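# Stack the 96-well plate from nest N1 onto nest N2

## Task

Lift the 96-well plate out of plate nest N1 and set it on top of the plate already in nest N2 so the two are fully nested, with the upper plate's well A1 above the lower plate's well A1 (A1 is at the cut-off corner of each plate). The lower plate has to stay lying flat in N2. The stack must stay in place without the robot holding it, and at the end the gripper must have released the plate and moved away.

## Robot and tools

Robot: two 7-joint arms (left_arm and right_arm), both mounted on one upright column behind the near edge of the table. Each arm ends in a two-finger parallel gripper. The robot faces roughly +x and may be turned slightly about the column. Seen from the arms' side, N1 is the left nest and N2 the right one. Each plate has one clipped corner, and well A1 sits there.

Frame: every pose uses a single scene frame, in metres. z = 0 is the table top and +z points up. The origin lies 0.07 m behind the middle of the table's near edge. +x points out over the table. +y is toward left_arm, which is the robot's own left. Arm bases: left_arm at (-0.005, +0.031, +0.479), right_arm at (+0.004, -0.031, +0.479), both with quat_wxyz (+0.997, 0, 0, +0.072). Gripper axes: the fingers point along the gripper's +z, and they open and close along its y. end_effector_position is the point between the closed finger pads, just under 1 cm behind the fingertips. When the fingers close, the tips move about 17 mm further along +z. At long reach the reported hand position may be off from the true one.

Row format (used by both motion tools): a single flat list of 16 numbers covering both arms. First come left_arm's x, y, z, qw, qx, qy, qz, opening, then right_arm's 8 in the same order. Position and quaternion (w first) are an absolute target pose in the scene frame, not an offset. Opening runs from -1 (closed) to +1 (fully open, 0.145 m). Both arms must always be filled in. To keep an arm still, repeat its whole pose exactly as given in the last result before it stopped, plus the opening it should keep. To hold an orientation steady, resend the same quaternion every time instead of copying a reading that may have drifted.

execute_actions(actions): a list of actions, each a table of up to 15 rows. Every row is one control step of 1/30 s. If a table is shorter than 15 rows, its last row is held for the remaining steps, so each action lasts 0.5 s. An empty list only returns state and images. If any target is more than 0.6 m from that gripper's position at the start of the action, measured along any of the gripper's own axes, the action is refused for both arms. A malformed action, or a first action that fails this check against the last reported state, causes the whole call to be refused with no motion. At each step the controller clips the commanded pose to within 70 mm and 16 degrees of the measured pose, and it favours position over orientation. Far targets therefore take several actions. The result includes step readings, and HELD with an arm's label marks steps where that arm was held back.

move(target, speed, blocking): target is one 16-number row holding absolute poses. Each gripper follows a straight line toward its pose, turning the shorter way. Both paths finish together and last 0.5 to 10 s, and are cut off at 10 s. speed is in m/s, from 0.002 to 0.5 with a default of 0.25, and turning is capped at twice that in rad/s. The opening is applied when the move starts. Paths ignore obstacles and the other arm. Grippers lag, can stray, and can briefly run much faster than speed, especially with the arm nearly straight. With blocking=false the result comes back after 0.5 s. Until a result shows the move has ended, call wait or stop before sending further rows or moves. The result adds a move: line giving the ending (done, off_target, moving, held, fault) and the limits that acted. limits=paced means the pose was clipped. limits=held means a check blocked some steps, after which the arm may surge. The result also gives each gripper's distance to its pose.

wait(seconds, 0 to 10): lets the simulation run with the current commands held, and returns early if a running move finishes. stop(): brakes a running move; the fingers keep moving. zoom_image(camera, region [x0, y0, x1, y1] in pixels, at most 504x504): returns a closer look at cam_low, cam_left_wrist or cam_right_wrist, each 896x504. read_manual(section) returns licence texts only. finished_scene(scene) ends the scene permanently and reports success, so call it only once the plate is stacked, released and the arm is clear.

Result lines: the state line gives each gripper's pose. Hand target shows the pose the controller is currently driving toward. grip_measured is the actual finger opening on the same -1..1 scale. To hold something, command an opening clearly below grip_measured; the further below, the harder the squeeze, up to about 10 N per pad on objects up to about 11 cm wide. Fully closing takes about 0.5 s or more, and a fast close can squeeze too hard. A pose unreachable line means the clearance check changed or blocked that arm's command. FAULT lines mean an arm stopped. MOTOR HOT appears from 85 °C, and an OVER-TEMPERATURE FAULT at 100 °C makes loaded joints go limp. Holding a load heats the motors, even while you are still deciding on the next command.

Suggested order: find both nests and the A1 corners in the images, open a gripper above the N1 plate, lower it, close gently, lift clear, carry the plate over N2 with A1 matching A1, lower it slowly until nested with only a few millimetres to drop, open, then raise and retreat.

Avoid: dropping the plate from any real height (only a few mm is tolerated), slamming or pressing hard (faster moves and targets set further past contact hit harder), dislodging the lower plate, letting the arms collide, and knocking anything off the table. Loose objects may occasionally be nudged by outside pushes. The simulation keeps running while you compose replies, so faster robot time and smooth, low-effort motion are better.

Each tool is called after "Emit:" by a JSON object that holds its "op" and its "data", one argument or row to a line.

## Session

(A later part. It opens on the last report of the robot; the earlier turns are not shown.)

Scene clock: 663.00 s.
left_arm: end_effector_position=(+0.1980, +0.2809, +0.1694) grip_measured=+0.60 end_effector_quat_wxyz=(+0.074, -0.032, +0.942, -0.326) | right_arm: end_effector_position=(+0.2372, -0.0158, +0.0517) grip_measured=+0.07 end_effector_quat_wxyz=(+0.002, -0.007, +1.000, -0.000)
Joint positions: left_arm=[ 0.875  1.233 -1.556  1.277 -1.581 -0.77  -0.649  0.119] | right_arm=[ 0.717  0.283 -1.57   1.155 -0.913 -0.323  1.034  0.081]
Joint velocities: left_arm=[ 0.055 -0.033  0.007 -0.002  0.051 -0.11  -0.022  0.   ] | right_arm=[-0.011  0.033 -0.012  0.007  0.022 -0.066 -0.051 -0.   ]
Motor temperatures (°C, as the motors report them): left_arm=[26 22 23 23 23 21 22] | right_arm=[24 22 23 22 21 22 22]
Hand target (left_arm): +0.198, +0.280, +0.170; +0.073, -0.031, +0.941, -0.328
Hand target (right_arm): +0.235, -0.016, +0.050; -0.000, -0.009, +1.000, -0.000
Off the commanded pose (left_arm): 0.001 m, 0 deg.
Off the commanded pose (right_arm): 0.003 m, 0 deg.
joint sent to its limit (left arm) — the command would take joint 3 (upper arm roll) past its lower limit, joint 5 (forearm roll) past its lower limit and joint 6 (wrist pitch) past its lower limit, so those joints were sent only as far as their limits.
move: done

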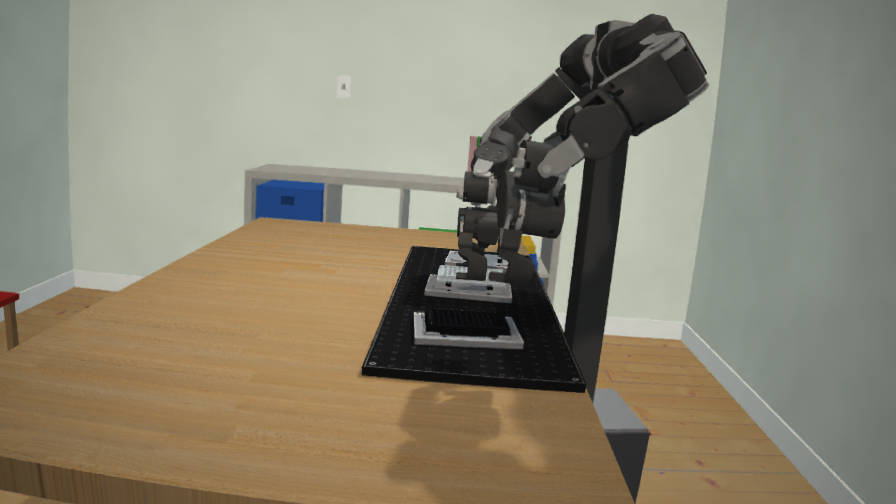

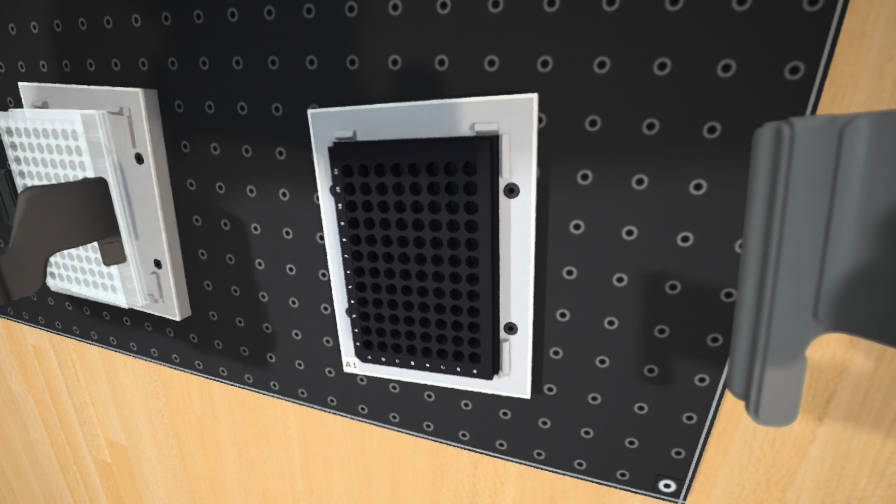

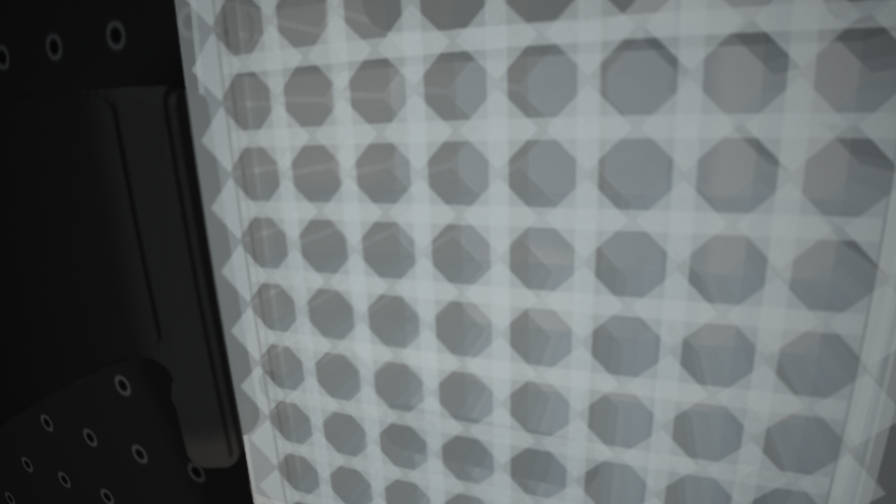

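Emit:
{"op": "move", "data": {
  "target": [0.198,0.28,0.17,0.073,-0.031,0.941,-0.328,0.6, 0.235,-0.018,0.0455,0,0.002,1.0,0,-0.3],
  "speed": 0.01
}}

Emit:
{"op": "zoom_image", "data": {
  "camera": "cam_left_wrist",
  "region": [60, 80, 200, 320]
}}

Scene clock: 690.53 s.
left_arm: end_effector_position=(+0.1980, +0.2809, +0.1694) grip_measured=+0.60 end_effector_quat_wxyz=(+0.074, -0.032, +0.942, -0.326) | right_arm: end_effector_position=(+0.2364, -0.0185, +0.0470) grip_measured=+0.07 end_effector_quat_wxyz=(+0.001, +0.001, +1.000, -0.002)
Joint positions: left_arm=[ 0.875  1.233 -1.556  1.277 -1.581 -0.77  -0.649  0.119] | right_arm=[ 0.708  0.281 -1.57   1.134 -0.915 -0.318  1.02   0.081]
Joint velocities: left_arm=[-0.033  0.011 -0.012 -0.027  0.037  0.037 -0.066  0.   ] | right_arm=[ 0.011  0.099  0.002 -0.002 -0.022 -0.037 -0.007  0.   ]
Motor temperatures (°C, as the motors report them): left_arm=[26 22 23 23 23 21 22] | right_arm=[24 22 23 22 21 22 22]
Hand target (left_arm): +0.198, +0.280, +0.170; +0.073, -0.031, +0.941, -0.328
Hand target (right_arm): +0.235, -0.018, +0.046; -0.000, +0.002, +1.000, -0.000
Off the commanded pose (left_arm): 0.001 m, 0 deg.
Off the commanded pose (right_arm): 0.002 m, 0 deg.
joint sent to its limit (left arm) — the command would take joint 3 (upper arm roll) past its lower limit, joint 5 (forearm roll) past its lower limit and joint 6 (wrist pitch) past its lower limit, so those joints were sent only as far as their limits.
move: done

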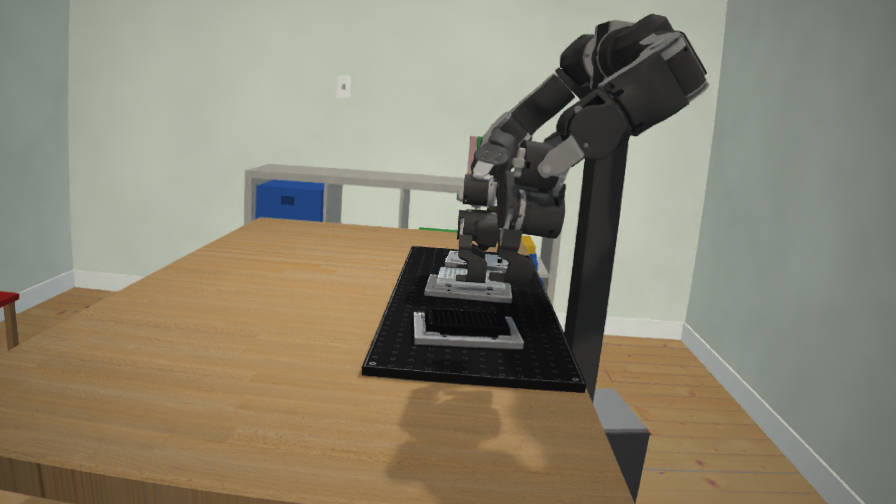

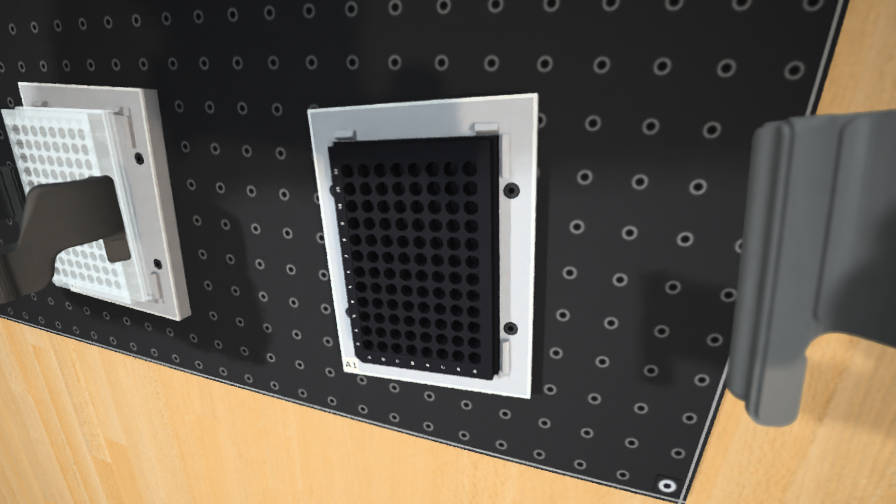

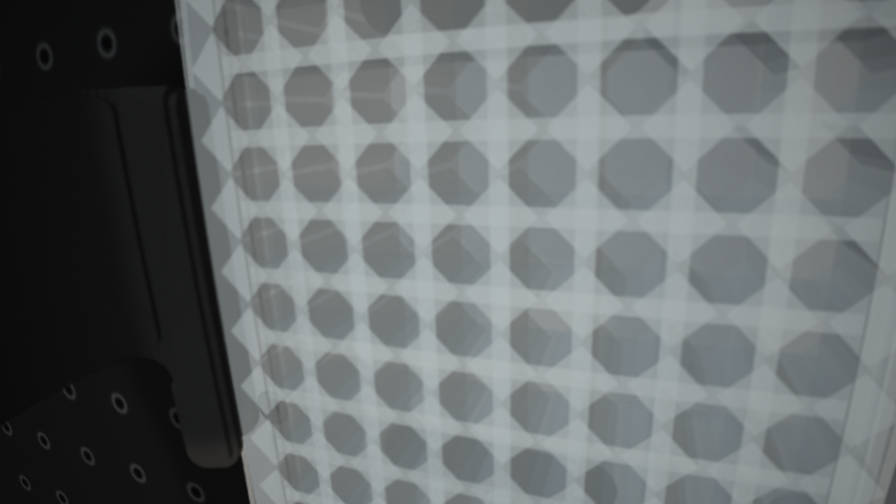

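Region (60, 80, 200, 320) of cam_left_wrist's 896x504 image, scaled by 2.100, with more detail than that image has; it fills the left 294 columns of this view, and the rest is white.

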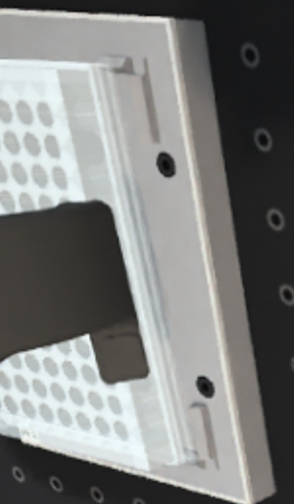

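Emit:
{"op": "move", "data": {
  "target": [0.21,0.17,0.15,0,0,0.9397,-0.342,0.6, 0.235,-0.019,0.0455,0,0.009,1.0,0,-0.3],
  "speed": 0.1
}}

Scene clock: 759.30 s.
left_arm: end_effector_position=(+0.2111, +0.1687, +0.1524) grip_measured=+0.60 end_effector_quat_wxyz=(+0.031, -0.008, +0.938, -0.346) | right_arm: end_effector_position=(+0.2364, -0.0186, +0.0466) grip_measured=+0.07 end_effector_quat_wxyz=(+0.002, +0.006, +1.000, -0.001)
Joint positions: left_arm=[ 0.853  1.003 -1.556  1.465 -1.258 -0.771 -0.167  0.119] | right_arm=[ 0.706  0.281 -1.57   1.134 -0.913 -0.307  1.02   0.081]
Joint velocities: left_arm=[-0.011 -0.033  0.012  0.012  0.022 -0.095 -0.051 -0.   ] | right_arm=[-0.055 -0.011 -0.002 -0.012  0.007  0.066  0.007  0.   ]
Motor temperatures (°C, as the motors report them): left_arm=[26 22 23 23 23 21 22] | right_arm=[24 21 23 22 21 22 22]
Hand target (left_arm): +0.210, +0.170, +0.151; +0.028, -0.010, +0.939, -0.343
Hand target (right_arm): +0.235, -0.019, +0.045; -0.000, +0.009, +1.000, -0.000
Off the commanded pose (left_arm): 0.003 m, 4 deg.
Off the commanded pose (right_arm): 0.002 m, 0 deg.
joint sent to its limit (left arm) — the command would take joint 3 (upper arm roll) past its lower limit and joint 6 (wrist pitch) past its lower limit, so those joints were sent only as far as their limits.
move: off_target (left_arm)

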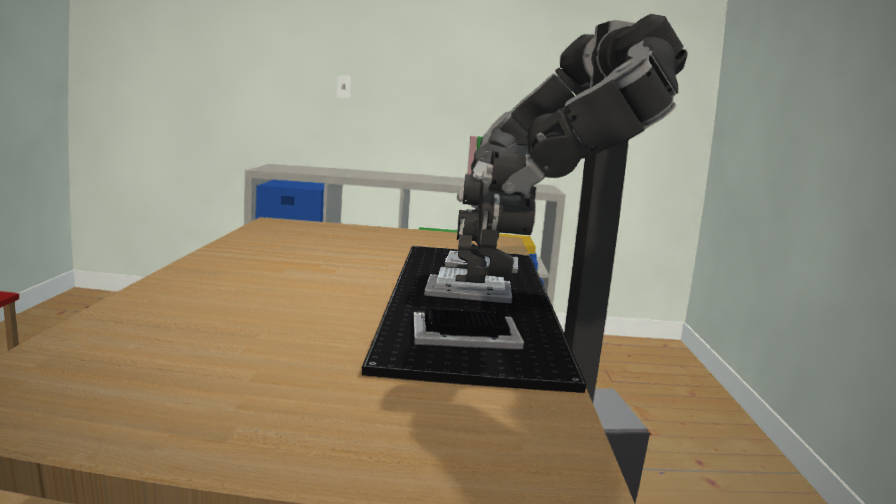

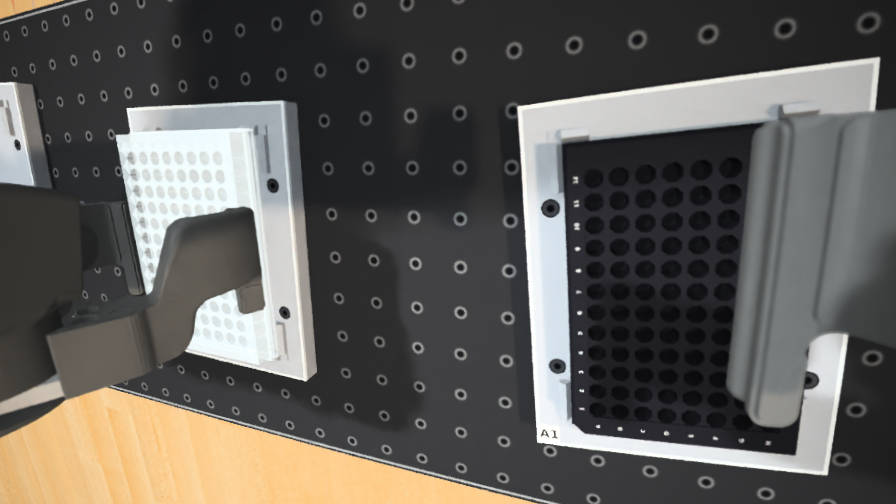

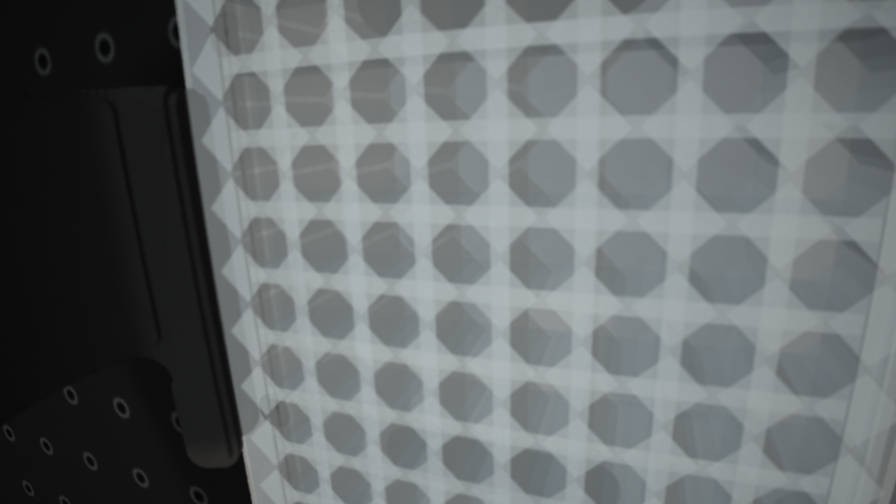

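Emit:
{"op": "zoom_image", "data": {
  "camera": "cam_left_wrist",
  "region": [200, 90, 330, 230]
}}

Emit:
{"op": "zoom_image", "data": {
  "camera": "cam_left_wrist",
  "region": [200, 260, 330, 400]
}}

Region (200, 90, 330, 230) of cam_left_wrist's 896x504 image, scaled by 3.600, with more detail than that image has; it fills the left 468 columns of this view, and the rest is white.

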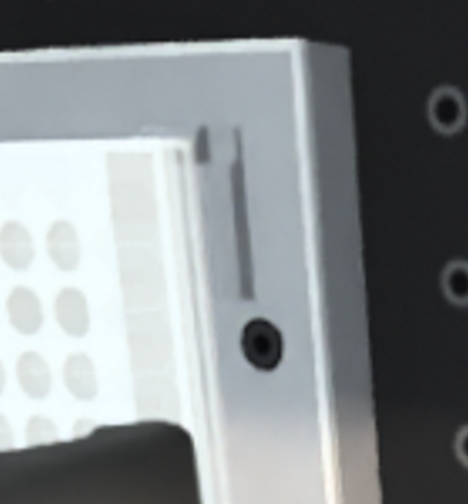

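Region (200, 260, 330, 400) of cam_left_wrist's 896x504 image, scaled by 3.600, with more detail than that image has; it fills the left 468 columns of this view, and the rest is white.

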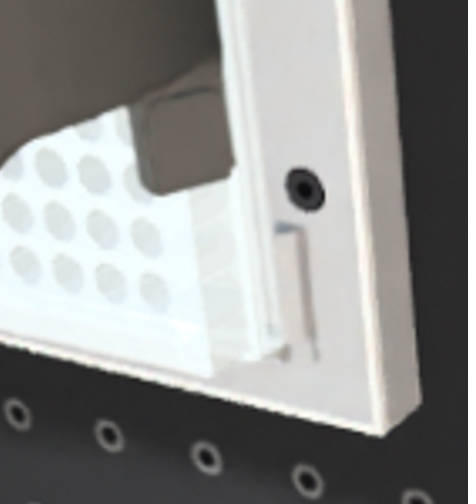

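Emit:
{"op": "zoom_image", "data": {
  "camera": "cam_right_wrist",
  "region": [150, 340, 400, 504]
}}

Emit:
{"op": "zoom_image", "data": {
  "camera": "cam_low",
  "region": [415, 250, 525, 310]
}}

Region (150, 340, 400, 504) of cam_right_wrist's 896x504 image, scaled by 2.016, with more detail than that image has; it fills the top 331 rows of this view, and the rest is white.

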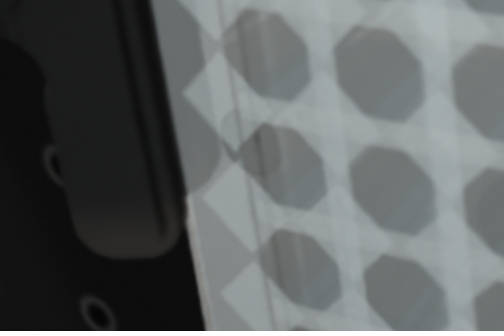

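Region (415, 250, 525, 310) of cam_low's 896x504 image, scaled by 4.582, with more detail than that image has; it fills the top 275 rows of this view, and the rest is white.

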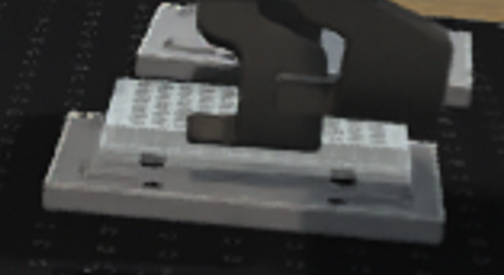

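Emit:
{"op": "move", "data": {
  "target": [0.21,0.17,0.151,0.028,-0.010,0.939,-0.343,0.6, 0.235,-0.019,0.043,0,0.009,1.0,0,-0.3],
  "speed": 0.005
}}

Emit:
{"op": "zoom_image", "data": {
  "camera": "cam_left_wrist",
  "region": [200, 90, 330, 230]
}}

Emit:
{"op": "zoom_image", "data": {
  "camera": "cam_left_wrist",
  "region": [200, 260, 330, 400]
}}

Scene clock: 823.27 s.
left_arm: end_effector_position=(+0.2111, +0.1687, +0.1524) grip_measured=+0.60 end_effector_quat_wxyz=(+0.031, -0.009, +0.938, -0.346) | right_arm: end_effector_position=(+0.2369, -0.0193, +0.0446) grip_measured=+0.07 end_effector_quat_wxyz=(+0.002, +0.009, +1.000, -0.001)
Joint positions: left_arm=[ 0.853  1.003 -1.556  1.465 -1.257 -0.771 -0.167  0.119] | right_arm=[ 0.703  0.278 -1.57   1.121 -0.913 -0.307  1.011  0.081]
Joint velocities: left_arm=[ 0.011 -0.011  0.002  0.002 -0.051 -0.022 -0.007 -0.   ] | right_arm=[ 0.011 -0.055 -0.002 -0.002 -0.037  0.037 -0.022 -0.   ]
Motor temperatures (°C, as the motors report them): left_arm=[25 22 23 23 23 21 21] | right_arm=[24 21 23 22 21 22 22]
Hand target (left_arm): +0.210, +0.170, +0.151; +0.028, -0.010, +0.939, -0.343
Hand target (right_arm): +0.235, -0.019, +0.043; -0.000, +0.009, +1.000, -0.000
Off the commanded pose (left_arm): 0.002 m, 1 deg.
Off the commanded pose (right_arm): 0.002 m, 0 deg.
joint sent to its limit (left arm) — the command would take joint 3 (upper arm roll) past its lower limit and joint 6 (wrist pitch) past its lower limit, so those joints were sent only as far as their limits.
move: done

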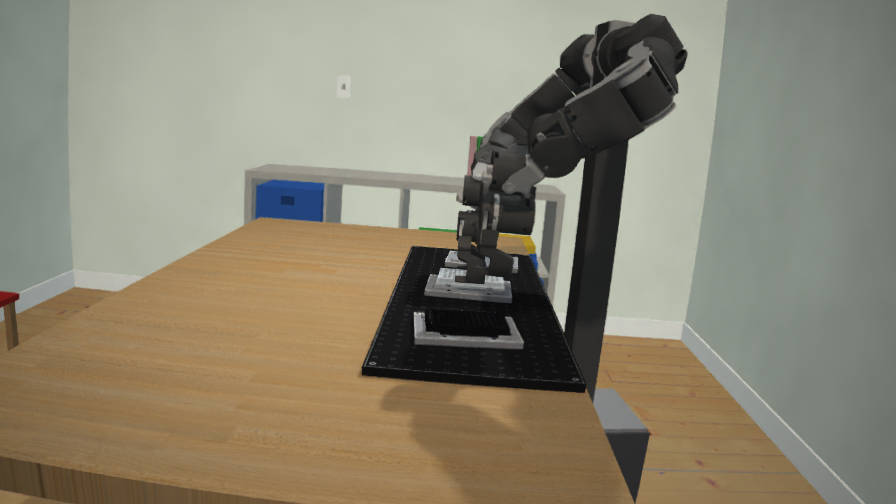

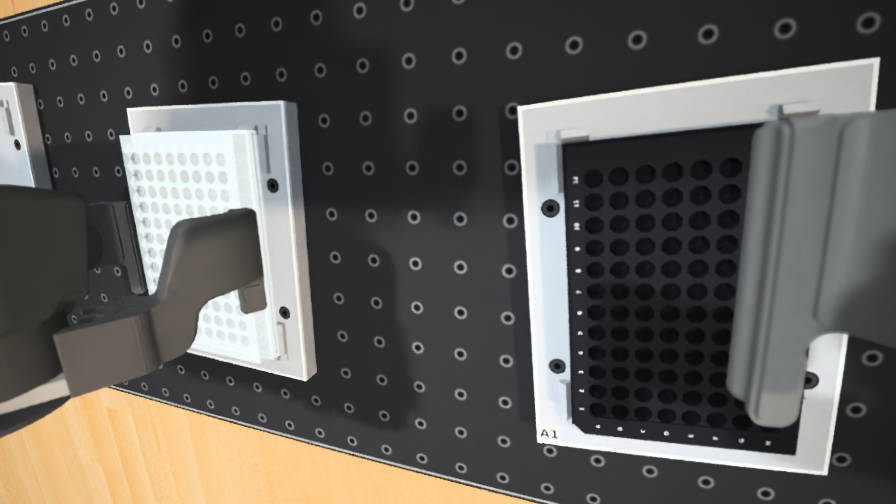

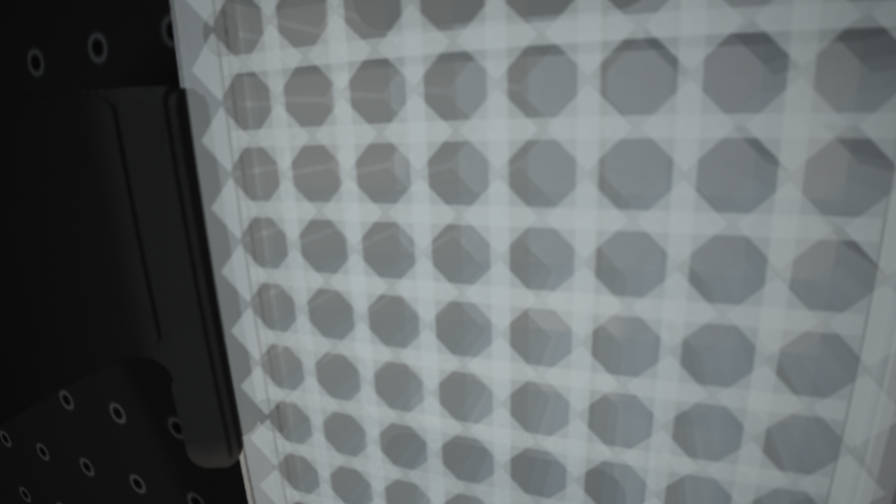

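Region (200, 90, 330, 230) of cam_left_wrist's 896x504 image, scaled by 3.600, with more detail than that image has; it fills the left 468 columns of this view, and the rest is white.

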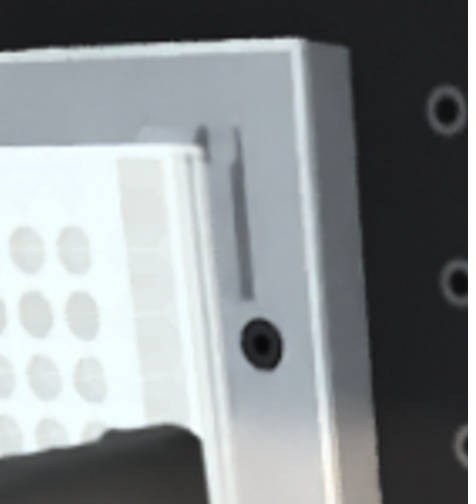

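Region (200, 260, 330, 400) of cam_left_wrist's 896x504 image, scaled by 3.600, with more detail than that image has; it fills the left 468 columns of this view, and the rest is white.

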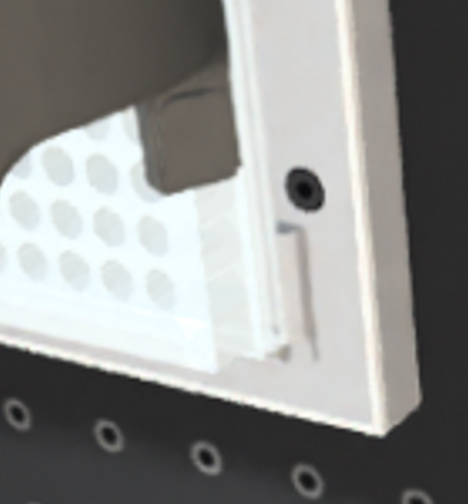

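Emit:
{"op": "move", "data": {
  "target": [0.21,0.17,0.151,0.028,-0.010,0.939,-0.343,0.6, 0.235,-0.019,0.0405,0,0.009,1.0,0,-0.3],
  "speed": 0.004
}}

Emit:
{"op": "zoom_image", "data": {
  "camera": "cam_left_wrist",
  "region": [200, 90, 330, 230]
}}

Emit:
{"op": "zoom_image", "data": {
  "camera": "cam_left_wrist",
  "region": [200, 260, 330, 400]
}}

Scene clock: 845.80 s.
left_arm: end_effector_position=(+0.2111, +0.1687, +0.1524) grip_measured=+0.60 end_effector_quat_wxyz=(+0.031, -0.009, +0.938, -0.346) | right_arm: end_effector_position=(+0.2373, -0.0193, +0.0422) grip_measured=+0.07 end_effector_quat_wxyz=(+0.002, +0.011, +1.000, -0.001)
Joint positions: left_arm=[ 0.853  1.003 -1.556  1.465 -1.257 -0.771 -0.167  0.119] | right_arm=[ 0.699  0.272 -1.57   1.105 -0.919 -0.307  1.001  0.081]
Joint velocities: left_arm=[-0.077 -0.011  0.002 -0.007  0.051  0.037 -0.007  0.   ] | right_arm=[-0.077 -0.077 -0.002 -0.022 -0.022  0.051  0.022  0.   ]
Motor temperatures (°C, as the motors report them): left_arm=[26 22 23 23 23 21 21] | right_arm=[24 21 23 22 21 22 22]
Hand target (left_arm): +0.210, +0.170, +0.151; +0.028, -0.010, +0.939, -0.343
Hand target (right_arm): +0.235, -0.019, +0.040; -0.000, +0.009, +1.000, -0.000
Off the commanded pose (left_arm): 0.002 m, 1 deg.
Off the commanded pose (right_arm): 0.003 m, 0 deg.
joint sent to its limit (left arm) — the command would take joint 3 (upper arm roll) past its lower limit and joint 6 (wrist pitch) past its lower limit, so those joints were sent only as far as their limits.
move: done

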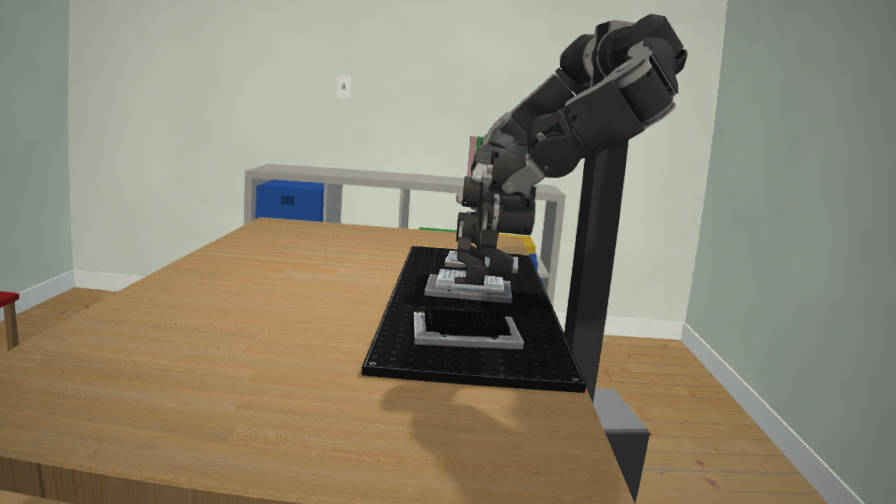

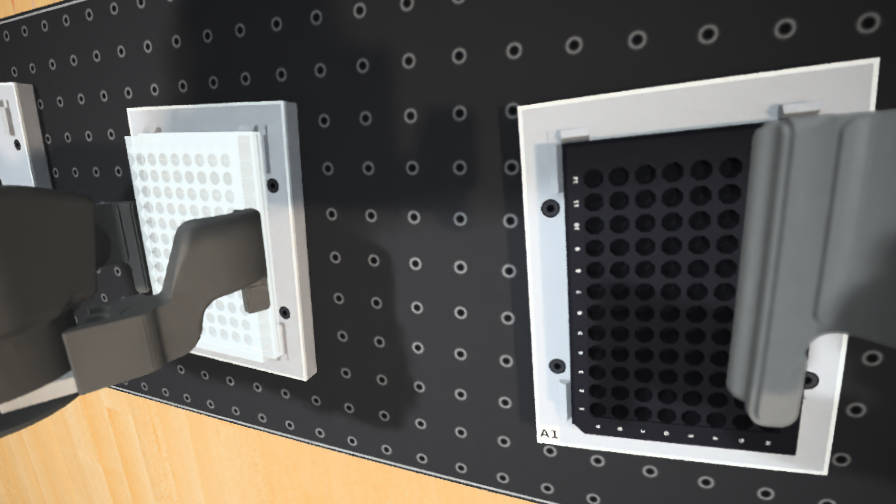

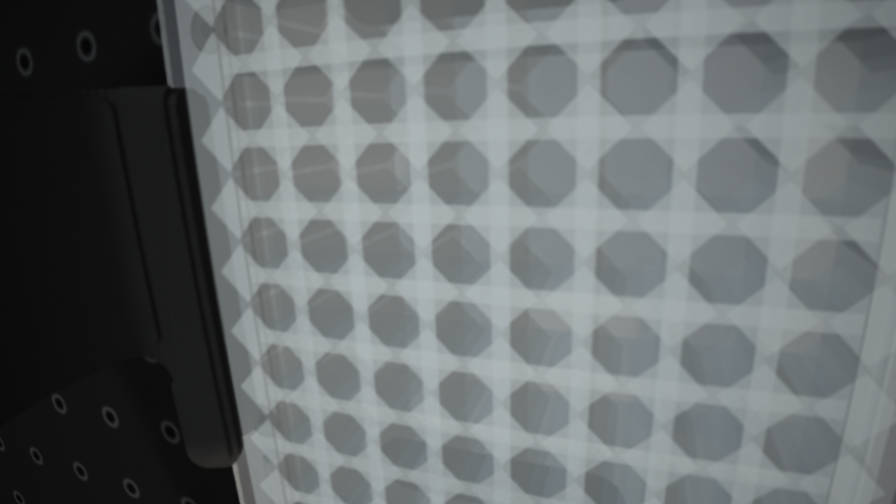

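Region (200, 90, 330, 230) of cam_left_wrist's 896x504 image, scaled by 3.600, with more detail than that image has; it fills the left 468 columns of this view, and the rest is white.

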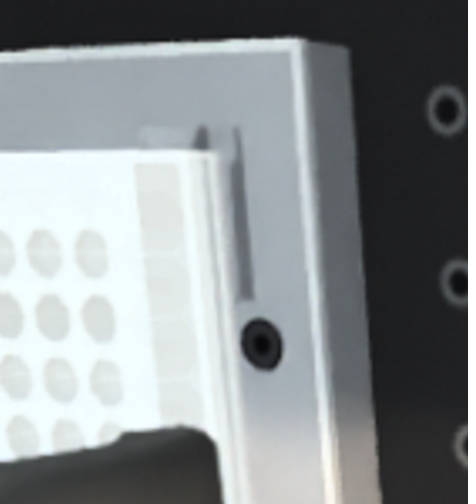

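Region (200, 260, 330, 400) of cam_left_wrist's 896x504 image, scaled by 3.600, with more detail than that image has; it fills the left 468 columns of this view, and the rest is white.

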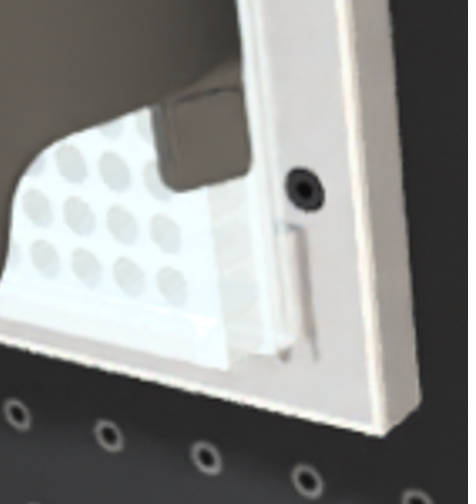

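Emit:
{"op": "execute_actions", "data": {
  "actions": []
}}

Scene clock: 881.97 s.
left_arm: end_effector_position=(+0.2111, +0.1687, +0.1524) grip_measured=+0.60 end_effector_quat_wxyz=(+0.031, -0.009, +0.938, -0.346) | right_arm: end_effector_position=(+0.2373, -0.0193, +0.0422) grip_measured=+0.07 end_effector_quat_wxyz=(+0.002, +0.011, +1.000, -0.001)
Joint positions: left_arm=[ 0.853  1.003 -1.556  1.465 -1.257 -0.771 -0.167  0.119] | right_arm=[ 0.699  0.272 -1.57   1.105 -0.919 -0.307  1.001  0.081]
Joint velocities: left_arm=[ 0.011  0.011 -0.012  0.002  0.022 -0.022  0.022  0.   ] | right_arm=[ 0.011  0.099 -0.007 -0.007 -0.007 -0.037  0.051 -0.   ]
Motor temperatures (°C, as the motors report them): left_arm=[26 22 23 23 23 21 21] | right_arm=[24 21 23 22 21 22 22]
Hand target (left_arm): +0.210, +0.170, +0.151; +0.028, -0.010, +0.939, -0.343
Hand target (right_arm): +0.235, -0.019, +0.040; -0.000, +0.009, +1.000, -0.000
Off the commanded pose (left_arm): 0.002 m, 1 deg.
Off the commanded pose (right_arm): 0.003 m, 0 deg.

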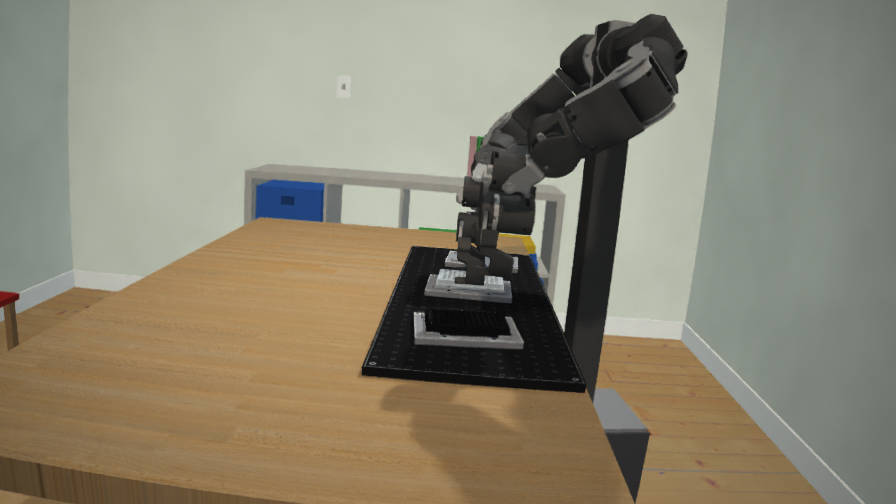

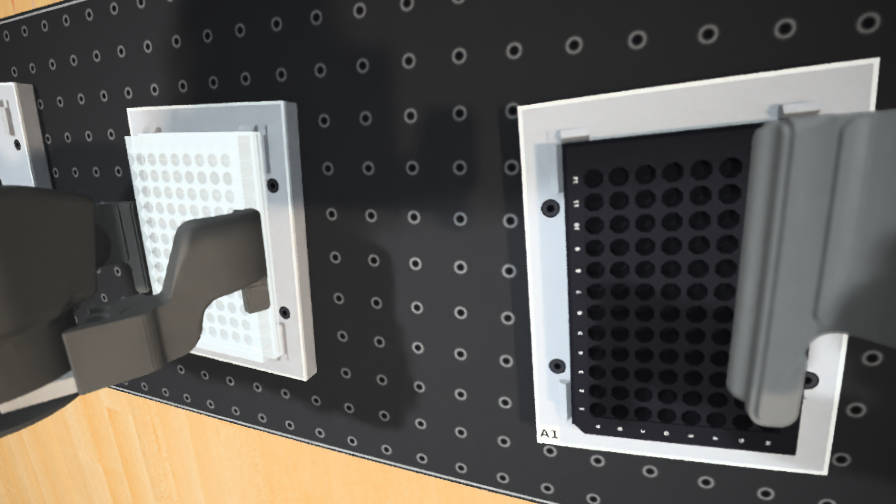

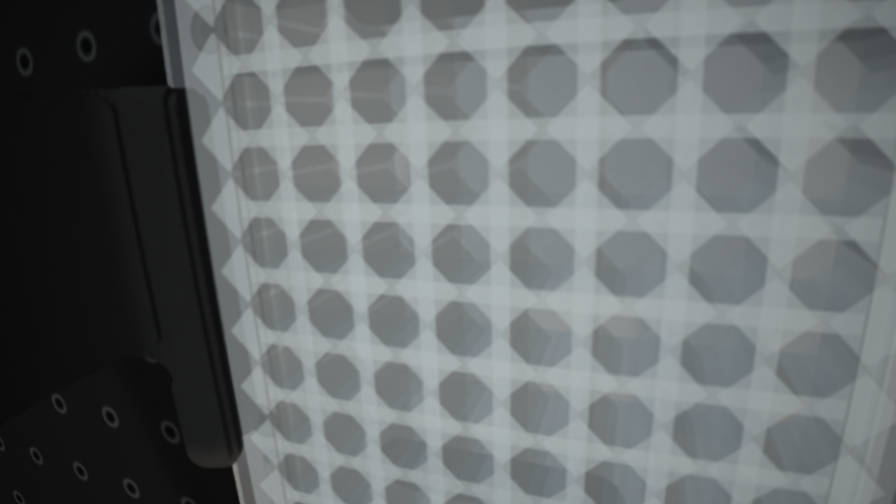

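Emit:
{"op": "move", "data": {
  "target": [0.21,0.17,0.151,0.028,-0.010,0.939,-0.343,0.6, 0.235,-0.019,0.038,0,0.009,1,0,-0.3],
  "speed": 0.004
}}

Scene clock: 891.30 s.
left_arm: end_effector_position=(+0.2111, +0.1687, +0.1524) grip_measured=+0.60 end_effector_quat_wxyz=(+0.031, -0.009, +0.938, -0.346) | right_arm: end_effector_position=(+0.2384, -0.0192, +0.0403) grip_measured=+0.07 end_effector_quat_wxyz=(+0.004, +0.011, +1.000, -0.001)
Joint positions: left_arm=[ 0.853  1.003 -1.556  1.465 -1.257 -0.771 -0.167  0.119] | right_arm=[ 0.697  0.265 -1.57   1.089 -0.925 -0.309  0.991  0.081]
Joint velocities: left_arm=[-0.055 -0.011  0.002  0.002  0.051  0.007  0.037 -0.   ] | right_arm=[-0.011 -0.099 -0.002  0.002 -0.022 -0.066 -0.007  0.   ]
Motor temperatures (°C, as the motors report them): left_arm=[26 22 23 23 23 21 21] | right_arm=[24 21 23 22 21 22 22]
Hand target (left_arm): +0.210, +0.170, +0.151; +0.028, -0.010, +0.939, -0.343
Hand target (right_arm): +0.235, -0.019, +0.038; -0.000, +0.009, +1.000, -0.000
Off the commanded pose (left_arm): 0.002 m, 1 deg.
Off the commanded pose (right_arm): 0.004 m, 1 deg.
joint sent to its limit (left arm) — the command would take joint 3 (upper arm roll) past its lower limit and joint 6 (wrist pitch) past its lower limit, so those joints were sent only as far as their limits.
joint sent to its limit (right arm) — the command would take joint 3 (upper arm roll) past its lower limit, so that joint was sent only as far as its limit.
move: off_target (right_arm)

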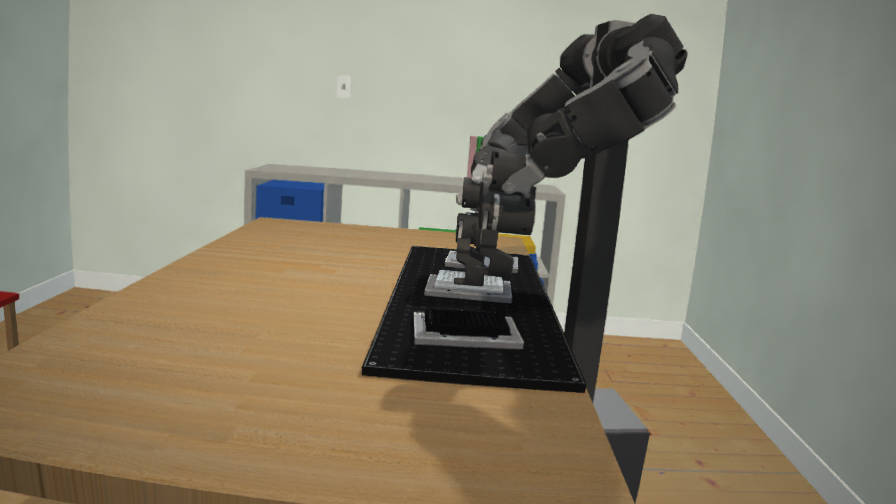

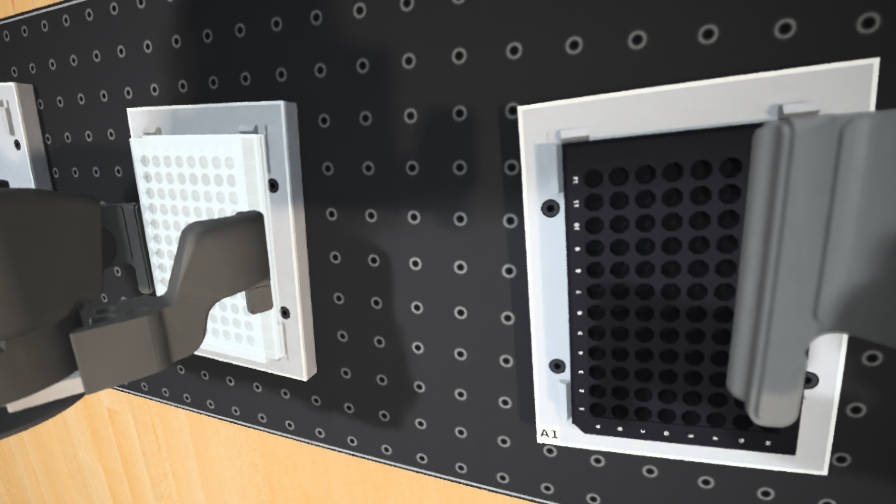

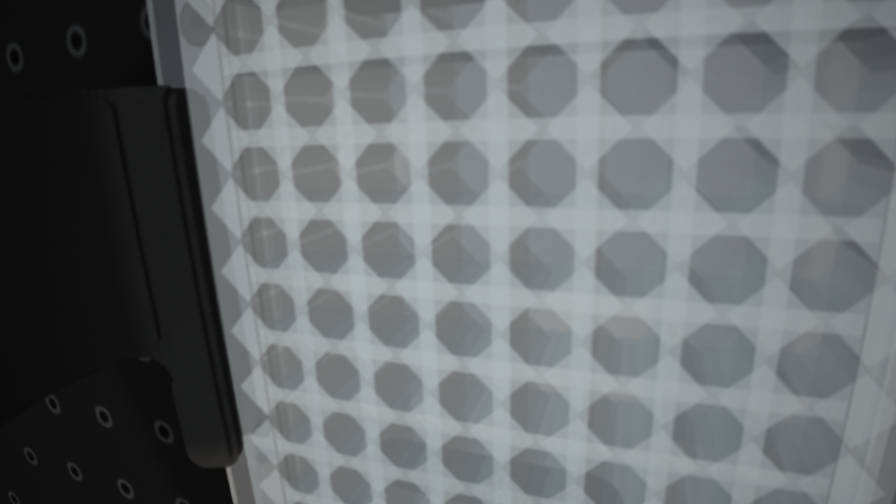

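Emit:
{"op": "zoom_image", "data": {
  "camera": "cam_left_wrist",
  "region": [110, 90, 330, 390]
}}

Emit:
{"op": "zoom_image", "data": {
  "camera": "cam_low",
  "region": [400, 240, 540, 320]
}}

Region (110, 90, 330, 390) of cam_left_wrist's 896x504 image, scaled by 1.680, with more detail than that image has; it fills the left 370 columns of this view, and the rest is white.

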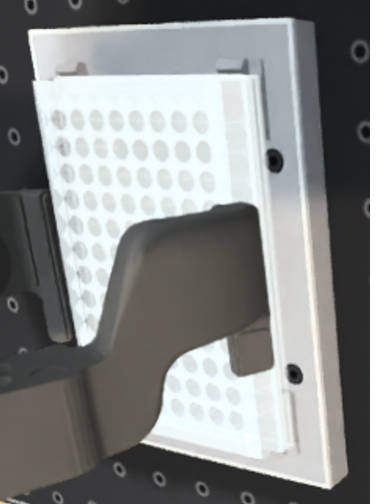

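Region (400, 240, 540, 320) of cam_low's 896x504 image, scaled by 3.600, with more detail than that image has; it fills the top 288 rows of this view, and the rest is white.

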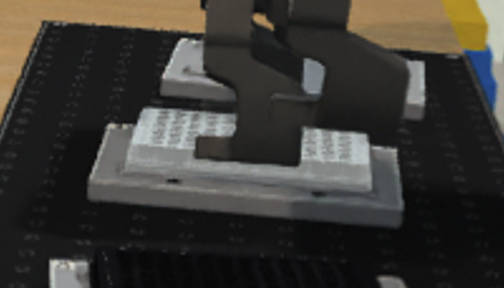

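Emit:
{"op": "execute_actions", "data": {
  "actions": [
    [[0.21,0.17,0.151,0.028,-0.010,0.939,-0.343,0.6, 0.2365,-0.019,0.0385,0,0.009,1,0,-0.1],[0.21,0.17,0.151,0.028,-0.010,0.939,-0.343,0.6, 0.2365,-0.019,0.0385,0,0.009,1,0,0.0],[0.21,0.17,0.151,0.028,-0.010,0.939,-0.343,0.6, 0.2365,-0.019,0.0385,0,0.009,1,0,0.04],[0.21,0.17,0.151,0.028,-0.010,0.939,-0.343,0.6, 0.2365,-0.019,0.0385,0,0.009,1,0,0.06],[0.21,0.17,0.151,0.028,-0.010,0.939,-0.343,0.6, 0.2365,-0.019,0.0385,0,0.009,1,0,0.08],[0.21,0.17,0.151,0.028,-0.010,0.939,-0.343,0.6, 0.2365,-0.019,0.0385,0,0.009,1,0,0.1],[0.21,0.17,0.151,0.028,-0.010,0.939,-0.343,0.6, 0.2365,-0.019,0.0385,0,0.009,1,0,0.13],[0.21,0.17,0.151,0.028,-0.010,0.939,-0.343,0.6, 0.2365,-0.019,0.0385,0,0.009,1,0,0.16],[0.21,0.17,0.151,0.028,-0.010,0.939,-0.343,0.6, 0.2365,-0.019,0.0385,0,0.009,1,0,0.2],[0.21,0.17,0.151,0.028,-0.010,0.939,-0.343,0.6, 0.2365,-0.019,0.0385,0,0.009,1,0,0.25],[0.21,0.17,0.151,0.028,-0.010,0.939,-0.343,0.6, 0.2365,-0.019,0.0385,0,0.009,1,0,0.3],[0.21,0.17,0.151,0.028,-0.010,0.939,-0.343,0.6, 0.2365,-0.019,0.0385,0,0.009,1,0,0.35],[0.21,0.17,0.151,0.028,-0.010,0.939,-0.343,0.6, 0.2365,-0.019,0.0385,0,0.009,1,0,0.4]]
  ]
}}

Scene clock: 915.33 s.
left_arm: end_effector_position=(+0.2111, +0.1687, +0.1524) grip_measured=+0.60 end_effector_quat_wxyz=(+0.031, -0.009, +0.938, -0.346) | right_arm: end_effector_position=(+0.2381, -0.0189, +0.0399) grip_measured=+0.40 end_effector_quat_wxyz=(+0.002, +0.010, +1.000, -0.001)
Joint positions: left_arm=[ 0.853  1.003 -1.556  1.465 -1.257 -0.771 -0.167  0.119] | right_arm=[ 0.697  0.263 -1.57   1.084 -0.924 -0.315  0.99   0.105]
Joint velocities: left_arm=[-0.011  0.055  0.007  0.027  0.051  0.081 -0.022 -0.   ] | right_arm=[-0.165 -0.011 -0.027 -0.007  0.007 -0.007 -0.037  0.   ]
Motor temperatures (°C, as the motors report them): left_arm=[26 22 23 23 23 21 21] | right_arm=[24 21 22 22 21 22 22]
Hand target (left_arm): +0.210, +0.170, +0.151; +0.028, -0.010, +0.939, -0.343
Hand target (right_arm): +0.237, -0.019, +0.039; +0.000, +0.009, +1.000, -0.000
Off the commanded pose (left_arm): 0.002 m, 1 deg.
Off the commanded pose (right_arm): 0.002 m, 0 deg.
joint sent to its limit (left arm) — the command would take joint 3 (upper arm roll) past its lower limit and joint 6 (wrist pitch) past its lower limit, so those joints were sent only as far as their limits.
Step readings (end_effector_position):
0: left_arm (+0.2111, +0.1687, +0.1524) | right_arm (+0.2384, -0.0192, +0.0403)
1: left_arm (+0.2111, +0.1687, +0.1524) | right_arm (+0.2383, -0.0191, +0.0400)
2: left_arm (+0.2111, +0.1687, +0.1524) | right_arm (+0.2381, -0.0188, +0.0400)
4: left_arm (+0.2111, +0.1687, +0.1524) | right_arm (+0.2380, -0.0188, +0.0400)
8: left_arm (+0.2111, +0.1687, +0.1524) | right_arm (+0.2381, -0.0189, +0.0399)
15: end_effector_position above

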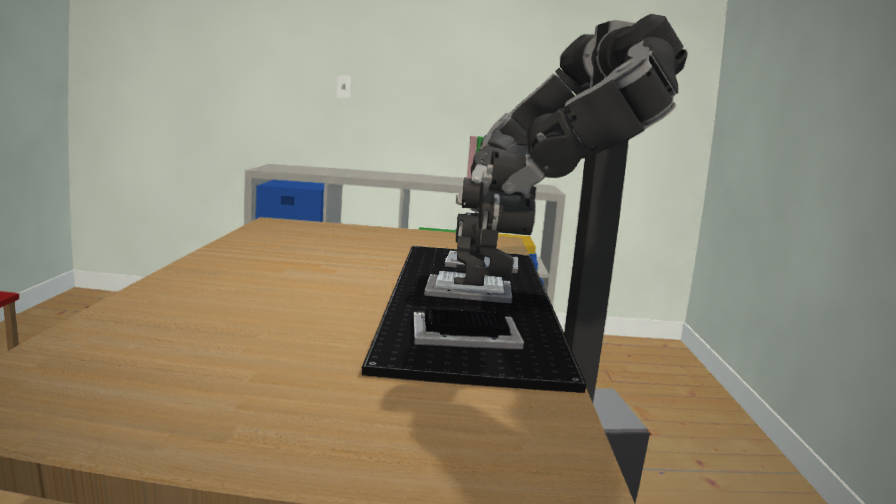

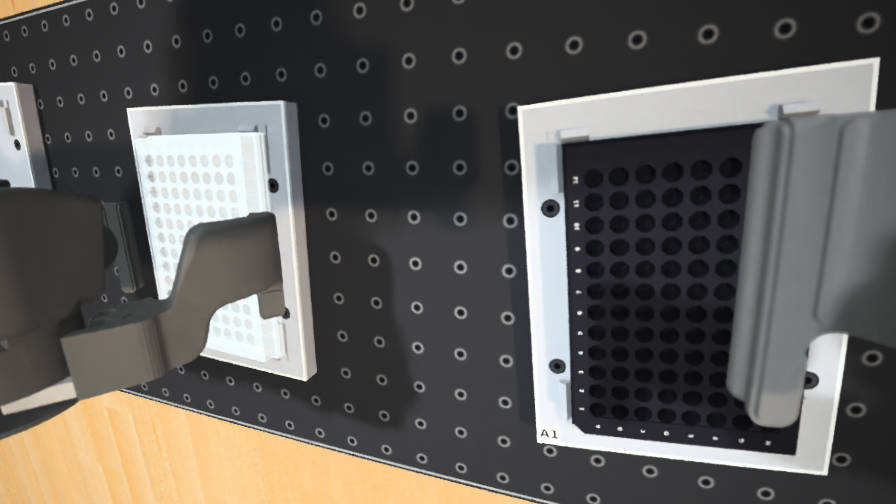

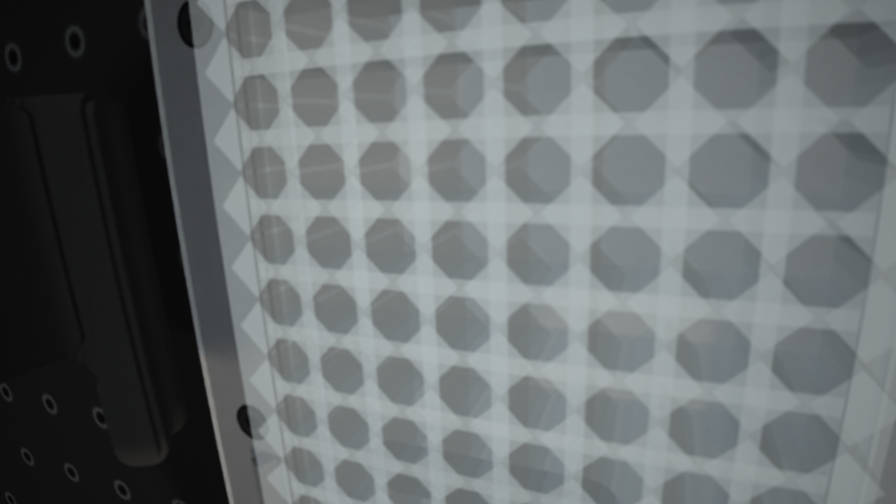

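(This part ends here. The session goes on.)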